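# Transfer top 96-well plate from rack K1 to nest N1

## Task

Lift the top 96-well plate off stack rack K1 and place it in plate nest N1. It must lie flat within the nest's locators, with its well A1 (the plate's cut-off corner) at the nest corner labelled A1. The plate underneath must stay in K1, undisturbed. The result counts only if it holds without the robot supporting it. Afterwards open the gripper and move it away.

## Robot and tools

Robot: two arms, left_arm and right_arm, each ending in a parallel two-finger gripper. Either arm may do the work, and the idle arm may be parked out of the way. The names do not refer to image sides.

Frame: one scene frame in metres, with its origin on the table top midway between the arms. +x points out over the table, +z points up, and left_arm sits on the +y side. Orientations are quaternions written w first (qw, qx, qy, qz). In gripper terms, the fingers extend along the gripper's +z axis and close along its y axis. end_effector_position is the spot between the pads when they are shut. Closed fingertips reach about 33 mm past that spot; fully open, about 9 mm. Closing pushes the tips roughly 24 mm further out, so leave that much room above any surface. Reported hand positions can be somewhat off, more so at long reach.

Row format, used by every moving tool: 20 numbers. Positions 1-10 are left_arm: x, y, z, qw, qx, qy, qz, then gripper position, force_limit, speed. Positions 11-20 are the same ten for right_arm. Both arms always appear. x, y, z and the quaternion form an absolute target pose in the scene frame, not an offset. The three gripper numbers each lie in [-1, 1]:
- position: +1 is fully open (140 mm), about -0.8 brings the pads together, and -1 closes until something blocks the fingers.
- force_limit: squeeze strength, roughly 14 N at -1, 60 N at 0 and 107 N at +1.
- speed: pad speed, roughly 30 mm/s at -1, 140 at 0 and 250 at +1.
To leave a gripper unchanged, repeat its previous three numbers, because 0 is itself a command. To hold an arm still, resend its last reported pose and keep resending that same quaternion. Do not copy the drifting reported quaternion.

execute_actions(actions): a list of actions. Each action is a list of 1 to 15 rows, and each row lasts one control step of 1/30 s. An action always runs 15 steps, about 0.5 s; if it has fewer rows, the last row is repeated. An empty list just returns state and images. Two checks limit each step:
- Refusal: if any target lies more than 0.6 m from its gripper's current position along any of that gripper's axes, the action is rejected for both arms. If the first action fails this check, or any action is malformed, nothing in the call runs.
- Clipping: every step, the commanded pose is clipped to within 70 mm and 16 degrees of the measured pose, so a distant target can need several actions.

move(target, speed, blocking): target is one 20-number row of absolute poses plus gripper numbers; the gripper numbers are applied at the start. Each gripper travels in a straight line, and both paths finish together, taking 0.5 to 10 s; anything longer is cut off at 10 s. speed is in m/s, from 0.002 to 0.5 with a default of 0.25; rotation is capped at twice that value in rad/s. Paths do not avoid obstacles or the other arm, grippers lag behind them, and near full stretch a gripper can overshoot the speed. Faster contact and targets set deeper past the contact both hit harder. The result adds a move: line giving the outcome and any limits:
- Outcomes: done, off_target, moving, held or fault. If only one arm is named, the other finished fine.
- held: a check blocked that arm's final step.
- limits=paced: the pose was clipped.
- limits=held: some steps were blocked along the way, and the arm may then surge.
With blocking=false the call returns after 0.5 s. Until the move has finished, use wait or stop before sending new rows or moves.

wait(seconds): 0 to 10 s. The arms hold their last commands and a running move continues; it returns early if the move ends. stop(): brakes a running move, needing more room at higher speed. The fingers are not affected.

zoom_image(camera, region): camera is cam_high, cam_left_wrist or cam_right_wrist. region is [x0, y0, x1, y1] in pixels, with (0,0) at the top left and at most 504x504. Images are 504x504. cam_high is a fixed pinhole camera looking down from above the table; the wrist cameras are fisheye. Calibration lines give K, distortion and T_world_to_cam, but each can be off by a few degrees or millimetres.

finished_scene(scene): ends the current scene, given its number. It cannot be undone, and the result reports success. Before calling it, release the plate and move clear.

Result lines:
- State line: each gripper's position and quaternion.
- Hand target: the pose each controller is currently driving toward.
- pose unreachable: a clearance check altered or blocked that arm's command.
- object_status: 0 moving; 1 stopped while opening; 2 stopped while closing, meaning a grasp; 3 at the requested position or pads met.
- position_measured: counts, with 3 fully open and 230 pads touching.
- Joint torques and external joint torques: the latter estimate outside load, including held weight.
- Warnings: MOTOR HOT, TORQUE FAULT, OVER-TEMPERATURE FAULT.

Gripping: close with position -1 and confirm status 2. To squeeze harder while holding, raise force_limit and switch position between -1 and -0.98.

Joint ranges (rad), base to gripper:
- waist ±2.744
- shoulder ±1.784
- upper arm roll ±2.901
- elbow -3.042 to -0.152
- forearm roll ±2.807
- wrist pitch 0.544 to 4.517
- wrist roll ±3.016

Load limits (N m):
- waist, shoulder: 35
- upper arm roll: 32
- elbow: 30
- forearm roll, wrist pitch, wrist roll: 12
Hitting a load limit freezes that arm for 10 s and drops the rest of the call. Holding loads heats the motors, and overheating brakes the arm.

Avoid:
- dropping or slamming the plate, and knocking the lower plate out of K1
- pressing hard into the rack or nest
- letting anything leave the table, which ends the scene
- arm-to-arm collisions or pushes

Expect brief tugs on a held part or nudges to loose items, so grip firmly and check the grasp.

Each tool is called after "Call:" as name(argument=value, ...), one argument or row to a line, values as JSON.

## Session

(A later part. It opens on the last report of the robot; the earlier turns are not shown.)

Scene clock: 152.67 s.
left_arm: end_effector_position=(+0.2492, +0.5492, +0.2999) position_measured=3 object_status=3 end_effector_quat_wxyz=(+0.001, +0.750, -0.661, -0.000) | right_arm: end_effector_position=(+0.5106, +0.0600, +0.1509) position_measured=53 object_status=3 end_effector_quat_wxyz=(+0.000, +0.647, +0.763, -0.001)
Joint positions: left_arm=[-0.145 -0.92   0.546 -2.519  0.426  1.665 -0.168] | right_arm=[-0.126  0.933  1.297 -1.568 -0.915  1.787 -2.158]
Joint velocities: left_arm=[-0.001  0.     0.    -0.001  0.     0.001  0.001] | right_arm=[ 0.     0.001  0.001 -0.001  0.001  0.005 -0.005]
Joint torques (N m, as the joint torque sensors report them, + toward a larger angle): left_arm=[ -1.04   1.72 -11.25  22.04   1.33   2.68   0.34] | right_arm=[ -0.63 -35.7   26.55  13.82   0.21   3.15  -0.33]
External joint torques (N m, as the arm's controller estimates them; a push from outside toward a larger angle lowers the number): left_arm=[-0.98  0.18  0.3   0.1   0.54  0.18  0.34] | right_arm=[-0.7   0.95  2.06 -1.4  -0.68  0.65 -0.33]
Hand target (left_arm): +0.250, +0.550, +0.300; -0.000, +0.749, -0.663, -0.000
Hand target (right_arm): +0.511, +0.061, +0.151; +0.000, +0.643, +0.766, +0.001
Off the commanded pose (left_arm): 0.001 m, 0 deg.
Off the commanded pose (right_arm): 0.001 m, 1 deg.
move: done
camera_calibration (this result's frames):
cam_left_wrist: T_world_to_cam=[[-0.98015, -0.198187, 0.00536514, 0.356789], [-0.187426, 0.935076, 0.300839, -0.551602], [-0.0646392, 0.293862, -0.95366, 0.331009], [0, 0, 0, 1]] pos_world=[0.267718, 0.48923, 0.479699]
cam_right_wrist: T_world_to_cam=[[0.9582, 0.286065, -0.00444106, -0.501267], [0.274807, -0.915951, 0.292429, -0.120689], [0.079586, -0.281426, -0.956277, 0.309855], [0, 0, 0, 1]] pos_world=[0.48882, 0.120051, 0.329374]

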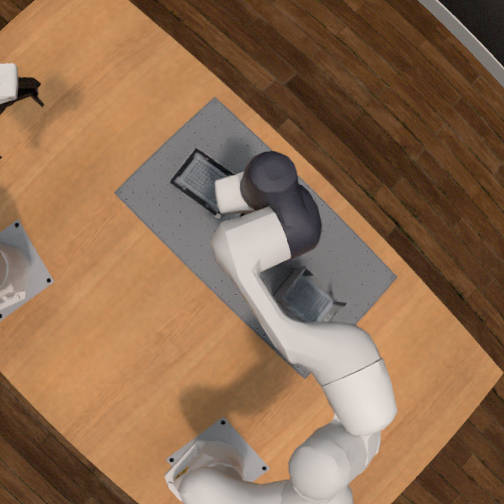

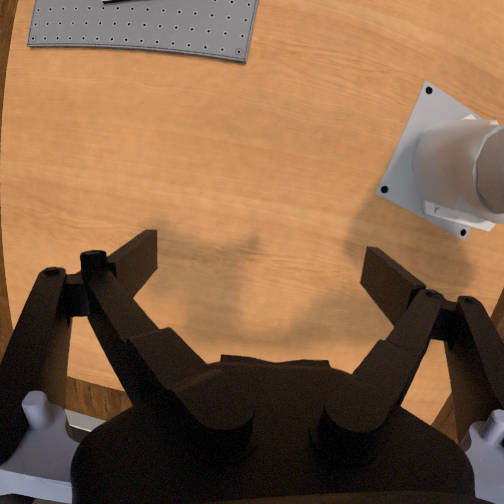

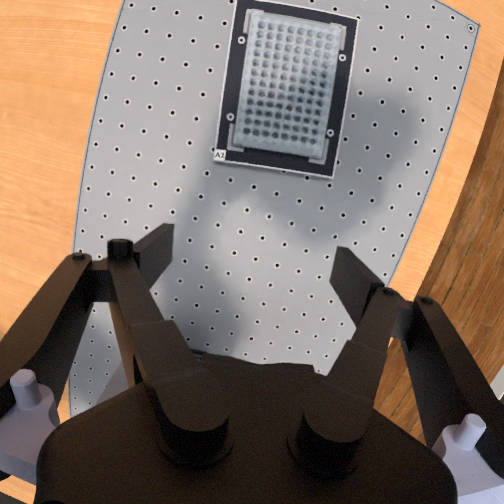

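Call:
move(
  target=[0.25,0.55,0.3,0,0.749,-0.663,0,1,0,0,0.5015,0.199,0.09,0,0.643,0.766,0,0.6,0,-0.6],
)

Call:
move(
  target=[0.25,0.55,0.3,0,0.749,-0.663,0,1,0,0,0.502,0.199,0.052,0,0.643,0.766,0,0.5,0,-0.6],
  speed=0.05,
)

Call:
zoom_image(
  camera="cam_right_wrist",
  region=[185,135,345,215],
)

Call:
move(
  target=[0.25,0.55,0.3,0,0.749,-0.663,0,1,0,0,0.502,0.199,0.052,0,0.643,0.766,0,-1,0,-1],
)

Call:
move(
  target=[0.25,0.55,0.3,0,0.749,-0.663,0,1,0,0,0.502,0.199,0.085,0,0.643,0.766,0,-1,0,-1],
  speed=0.04,
)

Call:
zoom_image(
  camera="cam_right_wrist",
  region=[185,135,345,215],
)

Scene clock: 168.27 s.
left_arm: end_effector_position=(+0.2492, +0.5492, +0.2999) position_measured=3 object_status=3 end_effector_quat_wxyz=(+0.001, +0.750, -0.661, -0.000) | right_arm: end_effector_position=(+0.5008, +0.1992, +0.0902) position_measured=53 object_status=3 end_effector_quat_wxyz=(-0.001, +0.645, +0.764, +0.001)
Joint positions: left_arm=[-0.145 -0.92   0.546 -2.519  0.426  1.665 -0.168] | right_arm=[ 0.357  1.145  1.112 -1.104 -0.976  1.748 -2.132]
Joint velocities: left_arm=[ 0.001  0.     0.001  0.001 -0.001  0.    -0.   ] | right_arm=[-0.     0.004 -0.     0.001  0.001 -0.007  0.   ]
Joint torques (N m, as the joint torque sensors report them, + toward a larger angle): left_arm=[ -1.33   1.53 -11.28  21.87   1.31   2.69   0.36] | right_arm=[  1.4  -48.82  21.84  14.63   0.49   2.28  -0.22]
External joint torques (N m, as the arm's controller estimates them; a push from outside toward a larger angle lowers the number): left_arm=[-1.35  0.11  0.2  -0.19  0.52  0.18  0.36] | right_arm=[ 1.39  1.01 -0.07  0.73 -0.4  -0.22 -0.22]
Hand target (left_arm): +0.250, +0.550, +0.300; -0.000, +0.749, -0.663, -0.000
Hand target (right_arm): +0.500, +0.198, +0.089; +0.000, +0.643, +0.766, -0.001
Off the commanded pose (left_arm): 0.001 m, 0 deg.
Off the commanded pose (right_arm): 0.001 m, 0 deg.
move: done
camera_calibration (this result's frames):
cam_left_wrist: T_world_to_cam=[[-0.980153, -0.198172, 0.00535905, 0.356789], [-0.187414, 0.935078, 0.300839, -0.551607], [-0.0646292, 0.293864, -0.95366, 0.331007], [0, 0, 0, 1]] pos_world=[0.267722, 0.48923, 0.479701]
cam_right_wrist: T_world_to_cam=[[0.957069, 0.289834, -0.00396572, -0.532217], [0.278627, -0.916116, 0.288269, 0.0257407], [0.079917, -0.276998, -0.957541, 0.290815], [0, 0, 0, 1]] pos_world=[0.478955, 0.258391, 0.268936]

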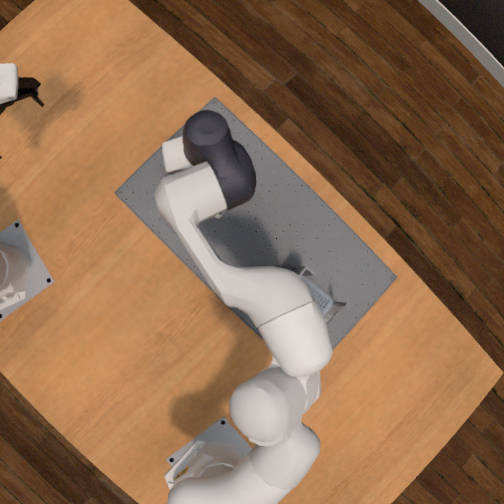

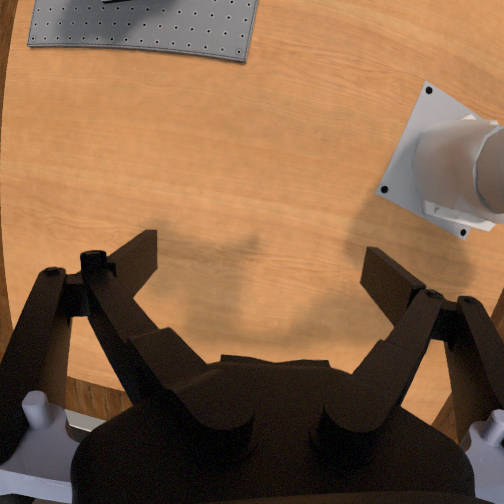

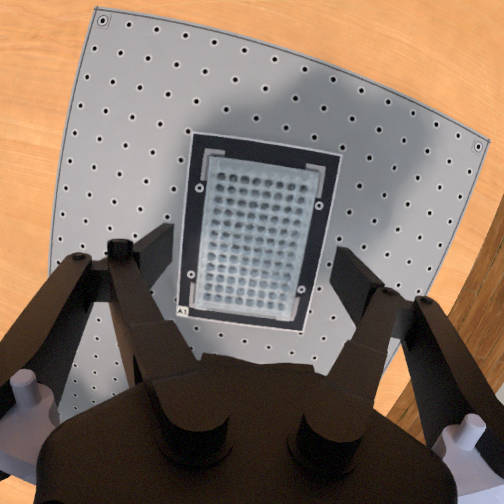

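Scene clock: 169.33 s.
left_arm: end_effector_position=(+0.2492, +0.5492, +0.2999) position_measured=3 object_status=3 end_effector_quat_wxyz=(+0.001, +0.750, -0.661, -0.000) | right_arm: end_effector_position=(+0.5025, +0.1972, +0.0527) position_measured=66 object_status=3 end_effector_quat_wxyz=(-0.001, +0.643, +0.765, -0.002)
Joint positions: left_arm=[-0.145 -0.92   0.546 -2.519  0.426  1.665 -0.168] | right_arm=[ 0.358  1.19   1.086 -1.117 -0.999  1.795 -2.132]
Joint velocities: left_arm=[-0.001 -0.    -0.001 -0.    -0.001  0.002 -0.   ] | right_arm=[ 0.002 -0.    -0.    -0.    -0.002  0.011  0.001]
Joint torques (N m, as the joint torque sensors report them, + toward a larger angle): left_arm=[ -1.01   1.61 -11.37  21.82   1.38   2.75   0.34] | right_arm=[  1.82 -50.29  22.63  12.58  -0.07   3.08   0.22]
External joint torques (N m, as the arm's controller estimates them; a push from outside toward a larger angle lowers the number): left_arm=[-0.95  0.15  0.24 -0.26  0.59  0.22  0.34] | right_arm=[ 1.65  0.15  0.31 -0.92 -0.96  0.59  0.22]
Hand target (left_arm): +0.250, +0.550, +0.300; -0.000, +0.749, -0.663, -0.000
Hand target (right_arm): +0.502, +0.199, +0.052; +0.000, +0.643, +0.766, -0.000
Off the commanded pose (left_arm): 0.001 m, 0 deg.
Off the commanded pose (right_arm): 0.002 m, 0 deg.
move: done
camera_calibration (this result's frames):
cam_left_wrist: T_world_to_cam=[[-0.980153, -0.198172, 0.00535863, 0.35679], [-0.187414, 0.935078, 0.300839, -0.551607], [-0.0646287, 0.293864, -0.95366, 0.331007], [0, 0, 0, 1]] pos_world=[0.267722, 0.489231, 0.479701]
cam_right_wrist: T_world_to_cam=[[0.955569, 0.294646, -0.0084214, -0.53338], [0.284253, -0.913546, 0.290919, 0.030726], [0.0780248, -0.280387, -0.956711, 0.255828], [0, 0, 0, 1]] pos_world=[0.480987, 0.256959, 0.231322]

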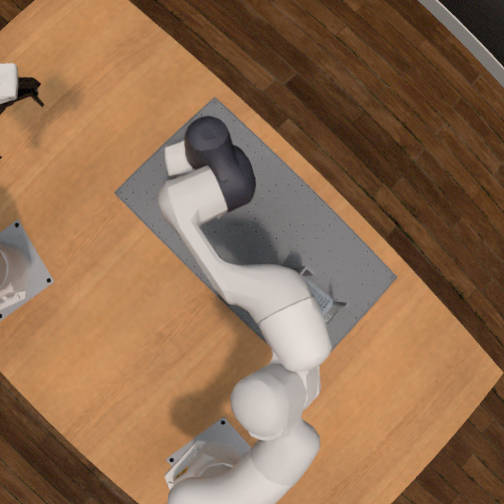

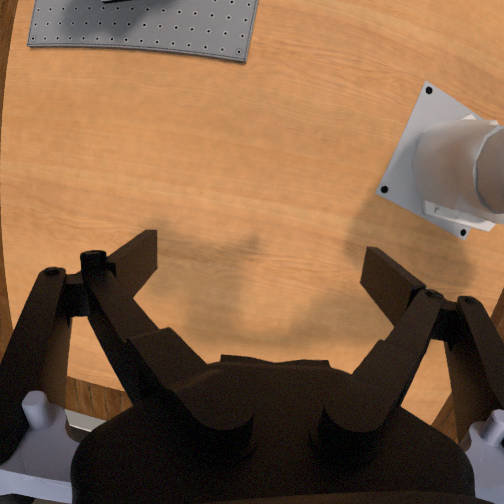

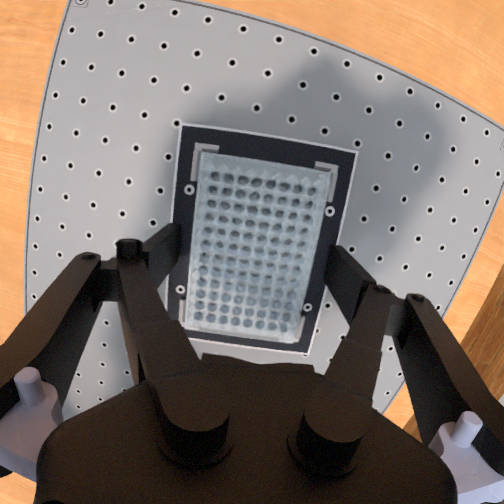

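Region (185, 135, 345, 215) of cam_right_wrist's 504x504 image, scaled by 3.150, with more detail than that image has.

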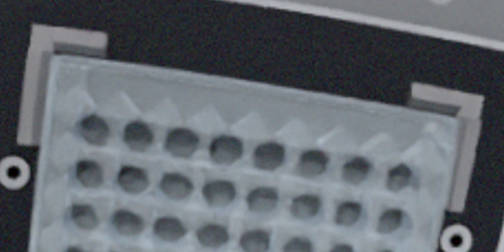

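Scene clock: 170.37 s.
left_arm: end_effector_position=(+0.2492, +0.5492, +0.2999) position_measured=3 object_status=3 end_effector_quat_wxyz=(+0.001, +0.750, -0.661, -0.000) | right_arm: end_effector_position=(+0.5014, +0.1981, +0.0533) position_measured=106 object_status=2 end_effector_quat_wxyz=(-0.001, +0.642, +0.766, -0.002)
Joint positions: left_arm=[-0.145 -0.92   0.546 -2.519  0.426  1.665 -0.168] | right_arm=[ 0.359  1.188  1.086 -1.118 -0.999  1.796 -2.132]
Joint velocities: left_arm=[ 0.001 -0.    -0.    -0.001 -0.     0.001  0.001] | right_arm=[-0.001  0.    -0.     0.     0.     0.     0.001]
Joint torques (N m, as the joint torque sensors report them, + toward a larger angle): left_arm=[ -1.24   1.25 -11.19  22.25   1.36   2.7    0.31] | right_arm=[  0.74 -49.54  22.22  12.95   0.04   3.46   0.15]
External joint torques (N m, as the arm's controller estimates them; a push from outside toward a larger angle lowers the number): left_arm=[-1.23 -0.2   0.35  0.27  0.57  0.2   0.3 ] | right_arm=[ 0.89  0.88 -0.02 -0.72 -0.84  0.96  0.15]
Hand target (left_arm): +0.250, +0.550, +0.300; -0.000, +0.749, -0.663, -0.000
Hand target (right_arm): +0.502, +0.199, +0.052; +0.000, +0.643, +0.766, -0.000
Off the commanded pose (left_arm): 0.001 m, 0 deg.
Off the commanded pose (right_arm): 0.002 m, 0 deg.
move: done
camera_calibration (this result's frames):
cam_left_wrist: T_world_to_cam=[[-0.980153, -0.198172, 0.00535864, 0.35679], [-0.187414, 0.935078, 0.300839, -0.551607], [-0.0646287, 0.293864, -0.95366, 0.331007], [0, 0, 0, 1]] pos_world=[0.267722, 0.489231, 0.479701]
cam_right_wrist: T_world_to_cam=[[0.954778, 0.297225, -0.00757693, -0.532773], [0.286453, -0.912752, 0.291252, 0.0304873], [0.0796513, -0.280251, -0.956616, 0.255876], [0, 0, 0, 1]] pos_world=[0.479566, 0.25789, 0.231859]

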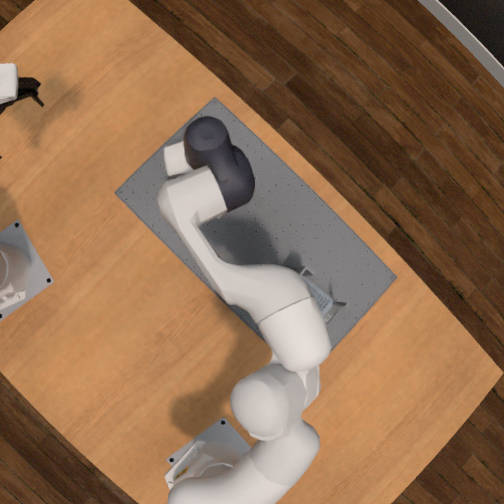

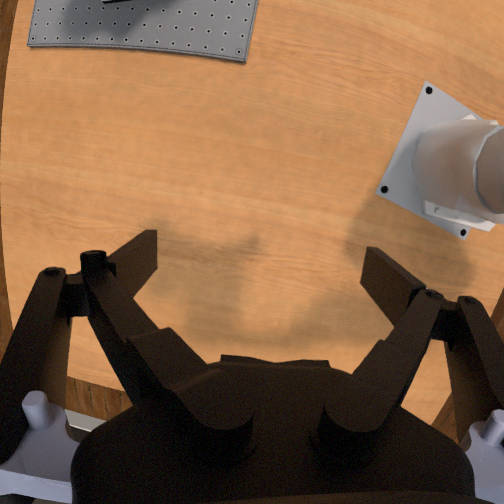

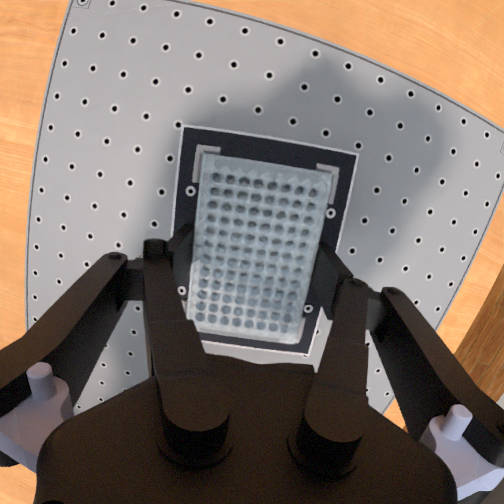

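Scene clock: 171.47 s.
left_arm: end_effector_position=(+0.2492, +0.5492, +0.2999) position_measured=3 object_status=3 end_effector_quat_wxyz=(+0.001, +0.750, -0.661, -0.000) | right_arm: end_effector_position=(+0.5035, +0.1984, +0.0837) position_measured=106 object_status=2 end_effector_quat_wxyz=(+0.001, +0.645, +0.764, +0.001)
Joint positions: left_arm=[-0.145 -0.92   0.546 -2.519  0.426  1.665 -0.168] | right_arm=[ 0.359  1.155  1.107 -1.102 -0.986  1.755 -2.132]
Joint velocities: left_arm=[ 0.001 -0.001 -0.    -0.     0.001 -0.     0.001] | right_arm=[ 0.001  0.002  0.003  0.    -0.    -0.013  0.001]
Joint torques (N m, as the joint torque sensors report them, + toward a larger angle): left_arm=[ -1.29   1.69 -11.08  22.17   1.37   2.72   0.3 ] | right_arm=[  0.71 -50.23  23.93  15.05   1.56   2.37  -0.31]
External joint torques (N m, as the arm's controller estimates them; a push from outside toward a larger angle lowers the number): left_arm=[-1.35  0.31  0.4   0.1   0.57  0.21  0.3 ] | right_arm=[ 0.67 -0.32  2.06  1.26  0.68 -0.13 -0.31]
Hand target (left_arm): +0.250, +0.550, +0.300; -0.000, +0.749, -0.663, -0.000
Hand target (right_arm): +0.502, +0.199, +0.085; -0.000, +0.643, +0.766, +0.000
Off the commanded pose (left_arm): 0.001 m, 0 deg.
Off the commanded pose (right_arm): 0.002 m, 0 deg.
move: done
camera_calibration (this result's frames):
cam_left_wrist: T_world_to_cam=[[-0.980153, -0.198172, 0.00535864, 0.35679], [-0.187414, 0.935078, 0.300839, -0.551607], [-0.0646287, 0.293864, -0.95366, 0.331007], [0, 0, 0, 1]] pos_world=[0.267722, 0.489231, 0.479701]
cam_right_wrist: T_world_to_cam=[[0.957051, 0.28992, -0.000202529, -0.534933], [0.277334, -0.915299, 0.292086, 0.0262573], [0.0844961, -0.279597, -0.956392, 0.282313], [0, 0, 0, 1]] pos_world=[0.480822, 0.258055, 0.262224]

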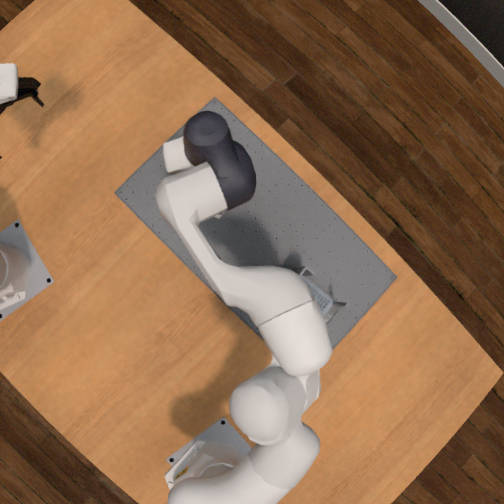

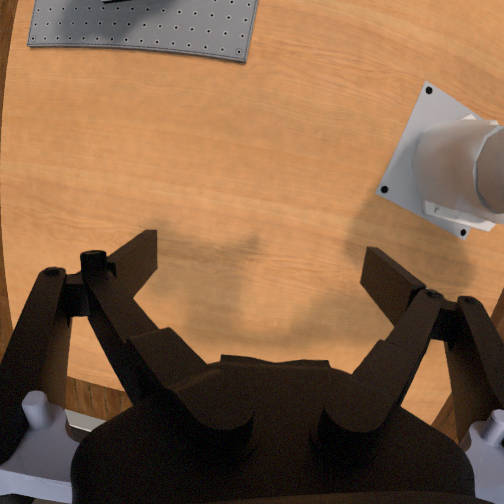

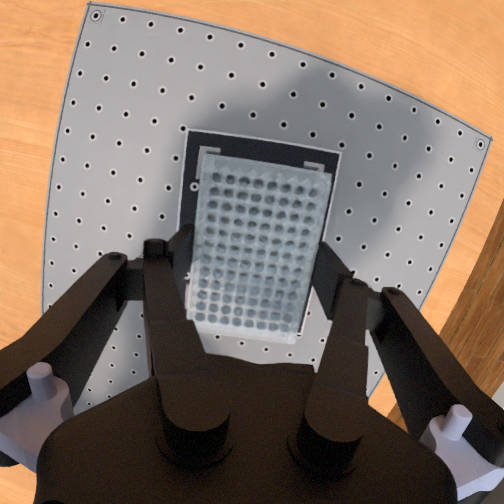

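Region (185, 135, 345, 215) of cam_right_wrist's 504x504 image, scaled by 3.150, with more detail than that image has.

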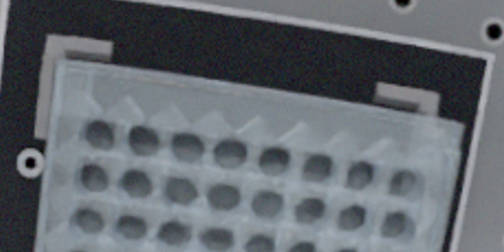

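Chamfer confirmed; flip.

Call:
move(
  target=[0.25,0.55,0.3,0,0.749,-0.663,0,1,0,0,0.502,0.199,0.09,0,0.996,0.087,0,-1,0,-1],
  speed=0.35,
)

Call:
move(
  target=[0.25,0.55,0.3,0,0.749,-0.663,0,1,0,0,0.502,0.199,0.085,0,0.766,-0.643,0,-1,0,-1],
  speed=0.35,
)

Call:
move(
  target=[0.25,0.55,0.3,0,0.749,-0.663,0,1,0,0,0.502,0.199,0.064,0,0.763,-0.646,0,-1,0,-1],
  speed=0.03,
)

Call:
zoom_image(
  camera="cam_right_wrist",
  region=[140,110,380,360],
)

Scene clock: 179.73 s.
left_arm: end_effector_position=(+0.2492, +0.5492, +0.2999) position_measured=3 object_status=3 end_effector_quat_wxyz=(+0.001, +0.750, -0.661, -0.000) | right_arm: end_effector_position=(+0.5027, +0.1994, +0.0909) position_measured=106 object_status=2 end_effector_quat_wxyz=(+0.000, +0.995, +0.096, +0.002)
Joint positions: left_arm=[-0.145 -0.92   0.546 -2.519  0.426  1.665 -0.168] | right_arm=[ 0.502  0.974  0.752 -1.12  -0.637  1.876 -0.69 ]
Joint velocities: left_arm=[ 0.     0.001  0.001 -0.     0.    -0.    -0.001] | right_arm=[ 0.     0.     0.002 -0.001 -0.     0.004  0.029]
Joint torques (N m, as the joint torque sensors report them, + toward a larger angle): left_arm=[ -1.29   1.49 -11.02  21.91   1.33   2.73   0.28] | right_arm=[  0.92 -53.12  15.86  18.87   1.37   3.1    0.42]
External joint torques (N m, as the arm's controller estimates them; a push from outside toward a larger angle lowers the number): left_arm=[-1.29 -0.06  0.44 -0.05  0.54  0.23  0.29] | right_arm=[ 0.94 -1.08  0.2  -1.17  0.59  0.56  0.42]
Hand target (left_arm): +0.250, +0.550, +0.300; -0.000, +0.749, -0.663, -0.000
Hand target (right_arm): +0.502, +0.201, +0.091; -0.001, +0.996, +0.088, +0.002
Off the commanded pose (left_arm): 0.001 m, 0 deg.
Off the commanded pose (right_arm): 0.001 m, 1 deg.
move: done
camera_calibration (this result's frames):
cam_left_wrist: T_world_to_cam=[[-0.980156, -0.198158, 0.00535103, 0.35679], [-0.187403, 0.935081, 0.300839, -0.551612], [-0.0646173, 0.293866, -0.95366, 0.331006], [0, 0, 0, 1]] pos_world=[0.267725, 0.489231, 0.479704]
cam_right_wrist: T_world_to_cam=[[0.313522, -0.949578, -0.00249647, 0.0364498], [-0.909072, -0.300905, 0.288174, 0.499568], [-0.274395, -0.0880793, -0.957575, 0.431896], [0, 0, 0, 1]] pos_world=[0.561226, 0.222976, 0.269701]

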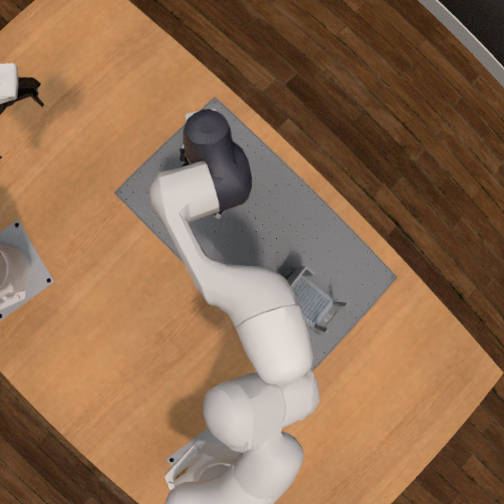

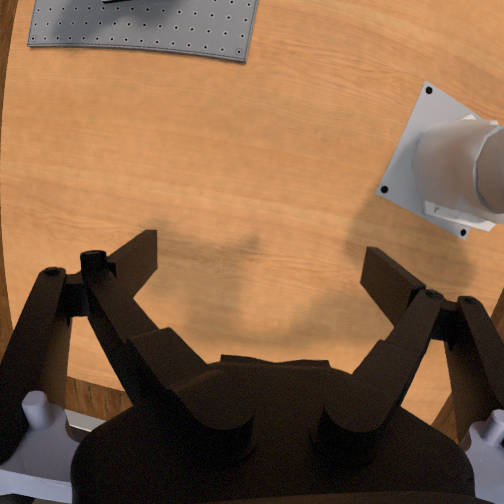

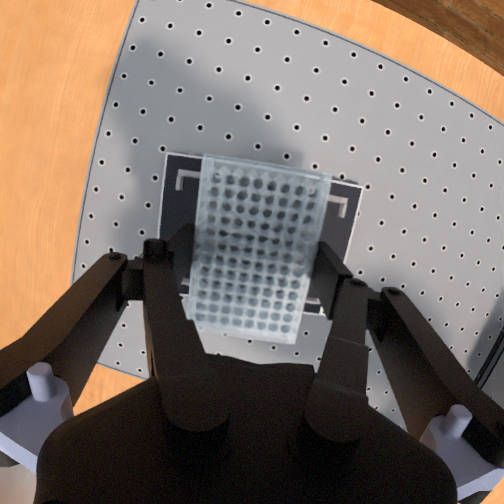

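Scene clock: 183.03 s.
left_arm: end_effector_position=(+0.2492, +0.5492, +0.2999) position_measured=3 object_status=3 end_effector_quat_wxyz=(+0.001, +0.750, -0.661, -0.000) | right_arm: end_effector_position=(+0.5021, +0.1996, +0.0850) position_measured=106 object_status=2 end_effector_quat_wxyz=(-0.000, +0.773, -0.635, +0.002)
Joint positions: left_arm=[-0.145 -0.92   0.546 -2.519  0.426  1.665 -0.168] | right_arm=[ 0.803  0.848  0.221 -1.151 -0.184  1.981  0.699]
Joint velocities: left_arm=[ 0.    -0.001  0.001  0.001  0.001  0.    -0.001] | right_arm=[ 0.     0.001 -0.001 -0.001  0.001  0.003  0.031]
Joint torques (N m, as the joint torque sensors report them, + toward a larger angle): left_arm=[ -1.25   1.7  -10.92  22.1    1.36   2.72   0.3 ] | right_arm=[  1.45 -55.46   4.5   22.95   1.4    2.91   0.3 ]
External joint torques (N m, as the arm's controller estimates them; a push from outside toward a larger angle lowers the number): left_arm=[-1.27  0.26  0.56  0.04  0.56  0.22  0.3 ] | right_arm=[ 1.43 -1.2  -0.59 -0.74  0.68  0.47  0.3 ]
Hand target (left_arm): +0.250, +0.550, +0.300; -0.000, +0.749, -0.663, -0.000
Hand target (right_arm): +0.501, +0.201, +0.086; -0.002, +0.767, -0.641, +0.001
Off the commanded pose (left_arm): 0.001 m, 0 deg.
Off the commanded pose (right_arm): 0.001 m, 1 deg.
move: done
camera_calibration (this result's frames):
cam_left_wrist: T_world_to_cam=[[-0.980156, -0.198155, 0.00534978, 0.35679], [-0.1874, 0.935081, 0.300839, -0.551612], [-0.0646152, 0.293867, -0.95366, 0.331005], [0, 0, 0, 1]] pos_world=[0.267726, 0.48923, 0.479704]
cam_right_wrist: T_world_to_cam=[[-0.948723, -0.316044, -0.0063621, 0.544445], [-0.304359, 0.90784, 0.28843, -0.0440866], [-0.0853808, 0.275576, -0.95748, 0.258556], [0, 0, 0, 1]] pos_world=[0.525185, 0.140841, 0.263742]

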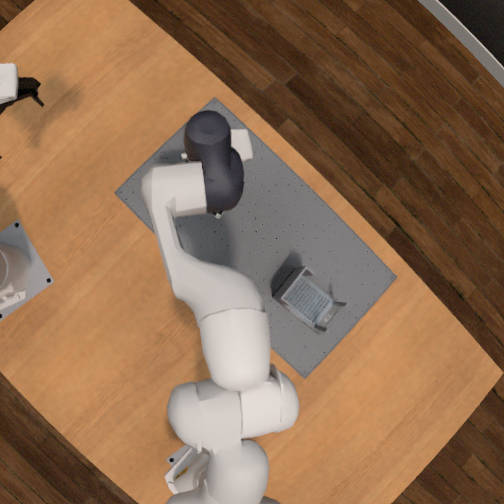

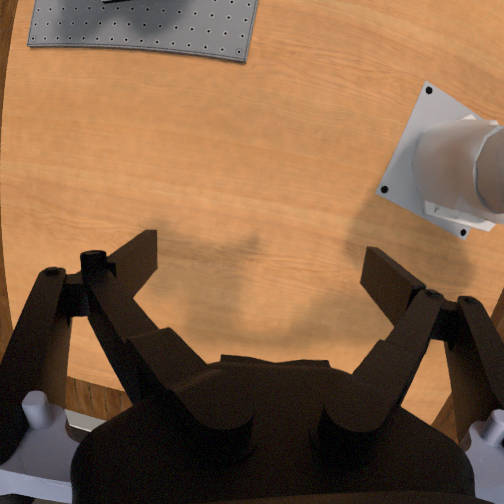

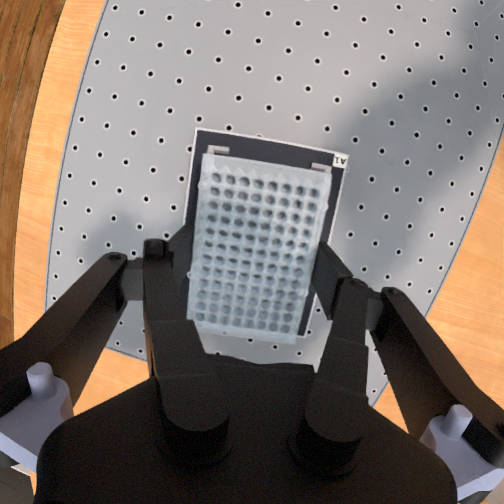

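Scene clock: 184.03 s.
left_arm: end_effector_position=(+0.2492, +0.5492, +0.2999) position_measured=3 object_status=3 end_effector_quat_wxyz=(+0.001, +0.750, -0.661, -0.000) | right_arm: end_effector_position=(+0.5015, +0.1987, +0.0644) position_measured=106 object_status=2 end_effector_quat_wxyz=(+0.001, +0.767, -0.641, +0.000)
Joint positions: left_arm=[-0.145 -0.92   0.546 -2.519  0.426  1.665 -0.168] | right_arm=[ 0.803  0.869  0.217 -1.165 -0.184  2.013  0.716]
Joint velocities: left_arm=[-0.001  0.     0.001  0.001  0.001 -0.    -0.001] | right_arm=[ 0.001  0.001  0.001 -0.001 -0.     0.01   0.014]
Joint torques (N m, as the joint torque sensors report them, + toward a larger angle): left_arm=[ -1.24   1.44 -11.05  22.05   1.37   2.7    0.31] | right_arm=[  0.77 -55.36   4.48  22.26   1.2    3.06   0.31]
External joint torques (N m, as the arm's controller estimates them; a push from outside toward a larger angle lowers the number): left_arm=[-1.23 -0.06  0.42  0.06  0.57  0.2   0.31] | right_arm=[ 0.71 -0.86 -0.69 -1.25  0.49  0.63  0.31]
Hand target (left_arm): +0.250, +0.550, +0.300; -0.000, +0.749, -0.663, -0.000
Hand target (right_arm): +0.502, +0.199, +0.064; +0.000, +0.763, -0.646, +0.000
Off the commanded pose (left_arm): 0.001 m, 0 deg.
Off the commanded pose (right_arm): 0.001 m, 1 deg.
move: done
camera_calibration (this result's frames):
cam_left_wrist: T_world_to_cam=[[-0.980156, -0.198154, 0.00534913, 0.35679], [-0.1874, 0.935081, 0.300839, -0.551612], [-0.0646145, 0.293867, -0.95366, 0.331005], [0, 0, 0, 1]] pos_world=[0.267726, 0.48923, 0.479705]
cam_right_wrist: T_world_to_cam=[[-0.95395, -0.29996, -0.00197633, 0.542541], [-0.28772, 0.913121, 0.288837, -0.04692], [-0.0848349, 0.276105, -0.957376, 0.238648], [0, 0, 0, 1]] pos_world=[0.524302, 0.139692, 0.2431]

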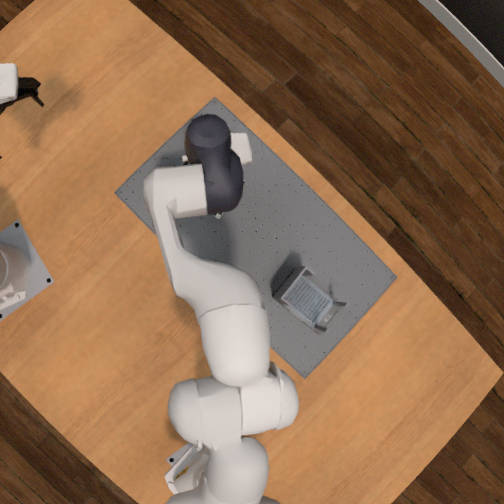

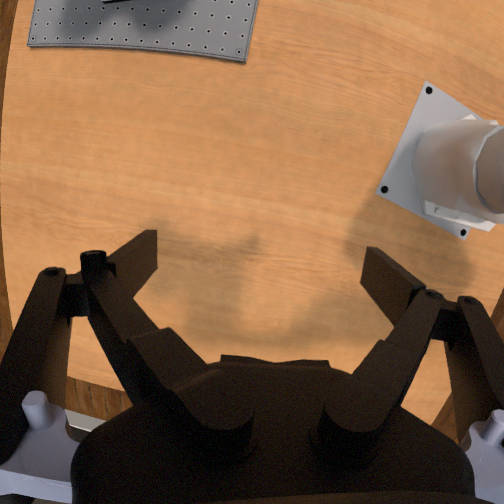

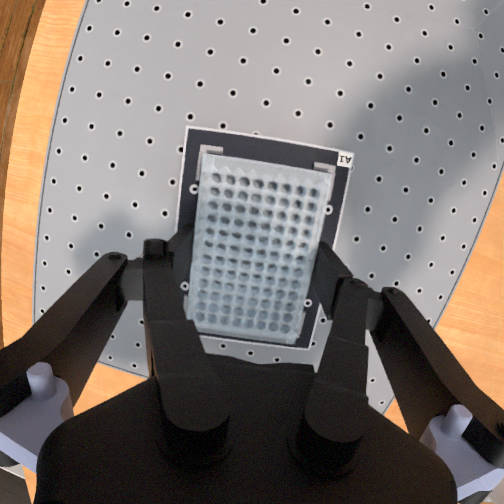

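Region (140, 110, 380, 360) of cam_right_wrist's 504x504 image, scaled by 2.016, with more detail than that image has; it fills the left 484 columns of this view, and the rest is white.

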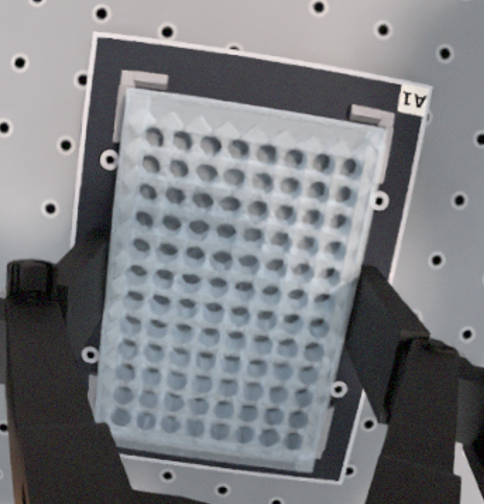

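Call:
move(
  target=[0.25,0.55,0.3,0,0.749,-0.663,0,1,0,0,0.5012,0.1975,0.05,0,0.768,-0.64,0,-1,0,-1],
  speed=0.012,
)

Call:
zoom_image(
  camera="cam_right_wrist",
  region=[140,110,380,360],
)

Scene clock: 189.03 s.
left_arm: end_effector_position=(+0.2492, +0.5492, +0.2999) position_measured=3 object_status=3 end_effector_quat_wxyz=(+0.001, +0.750, -0.661, -0.000) | right_arm: end_effector_position=(+0.5011, +0.1981, +0.0551) position_measured=106 object_status=2 end_effector_quat_wxyz=(-0.000, +0.767, -0.642, -0.000)
Joint positions: left_arm=[-0.145 -0.92   0.546 -2.519  0.426  1.665 -0.168] | right_arm=[ 0.8    0.874  0.216 -1.183 -0.185  2.038  0.719]
Joint velocities: left_arm=[-0.     0.    -0.001  0.001 -0.001 -0.001 -0.001] | right_arm=[ 0.002  0.001 -0.    -0.001  0.001  0.001  0.001]
Joint torques (N m, as the joint torque sensors report them, + toward a larger angle): left_arm=[ -1.14   1.49 -10.96  22.03   1.36   2.68   0.31] | right_arm=[ -0.06 -51.45   5.48  21.41   0.1    4.01  -0.11]
External joint torques (N m, as the arm's controller estimates them; a push from outside toward a larger angle lowers the number): left_arm=[-1.13 -0.01  0.54  0.05  0.56  0.19  0.31] | right_arm=[-0.44  3.13  0.04 -2.09 -0.62  1.55 -0.11]
Hand target (left_arm): +0.250, +0.550, +0.300; -0.000, +0.749, -0.663, -0.000
Hand target (right_arm): +0.501, +0.197, +0.050; +0.000, +0.768, -0.640, +0.000
Off the commanded pose (left_arm): 0.001 m, 0 deg.
Off the commanded pose (right_arm): 0.005 m, 0 deg.
move: off_target (right_arm)
camera_calibration (this result's frames):
cam_left_wrist: T_world_to_cam=[[-0.980159, -0.198143, 0.00534406, 0.35679], [-0.187391, 0.935083, 0.30084, -0.551616], [-0.0646064, 0.293869, -0.95366, 0.331004], [0, 0, 0, 1]] pos_world=[0.267728, 0.489231, 0.479706]
cam_right_wrist: T_world_to_cam=[[-0.954645, -0.297723, -0.0036794, 0.542044], [-0.285812, 0.912847, 0.291585, -0.0448628], [-0.083453, 0.279412, -0.956538, 0.228507], [0, 0, 0, 1]] pos_world=[0.523707, 0.138484, 0.233651]

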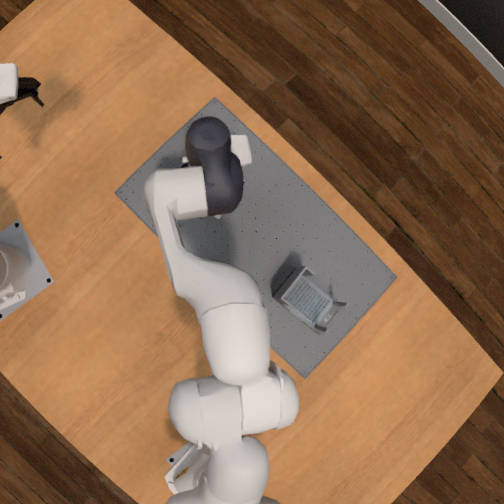

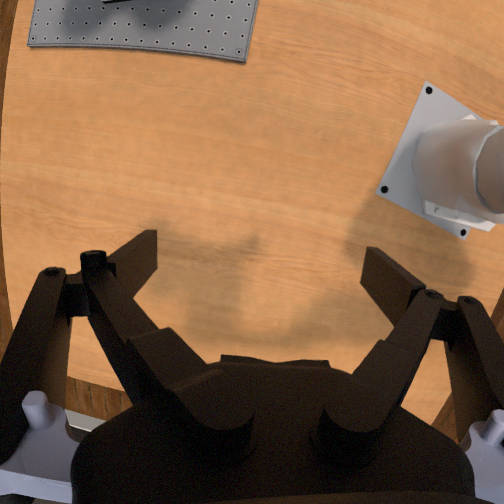

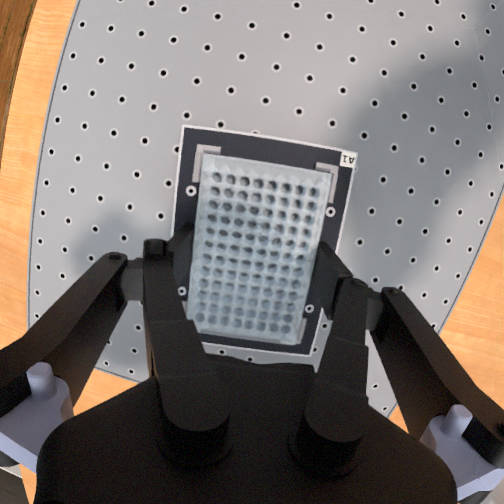

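Region (140, 110, 380, 360) of cam_right_wrist's 504x504 image, scaled by 2.016, with more detail than that image has; it fills the left 484 columns of this view, and the rest is white.

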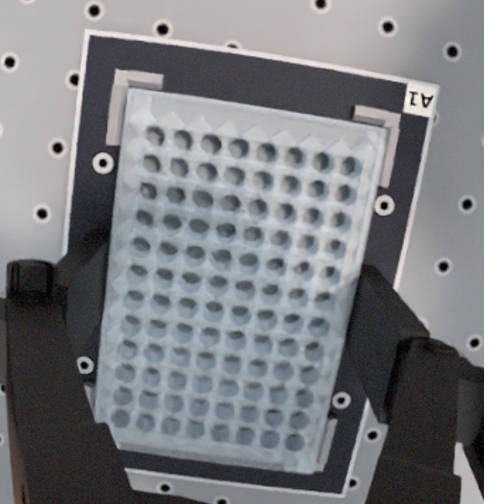

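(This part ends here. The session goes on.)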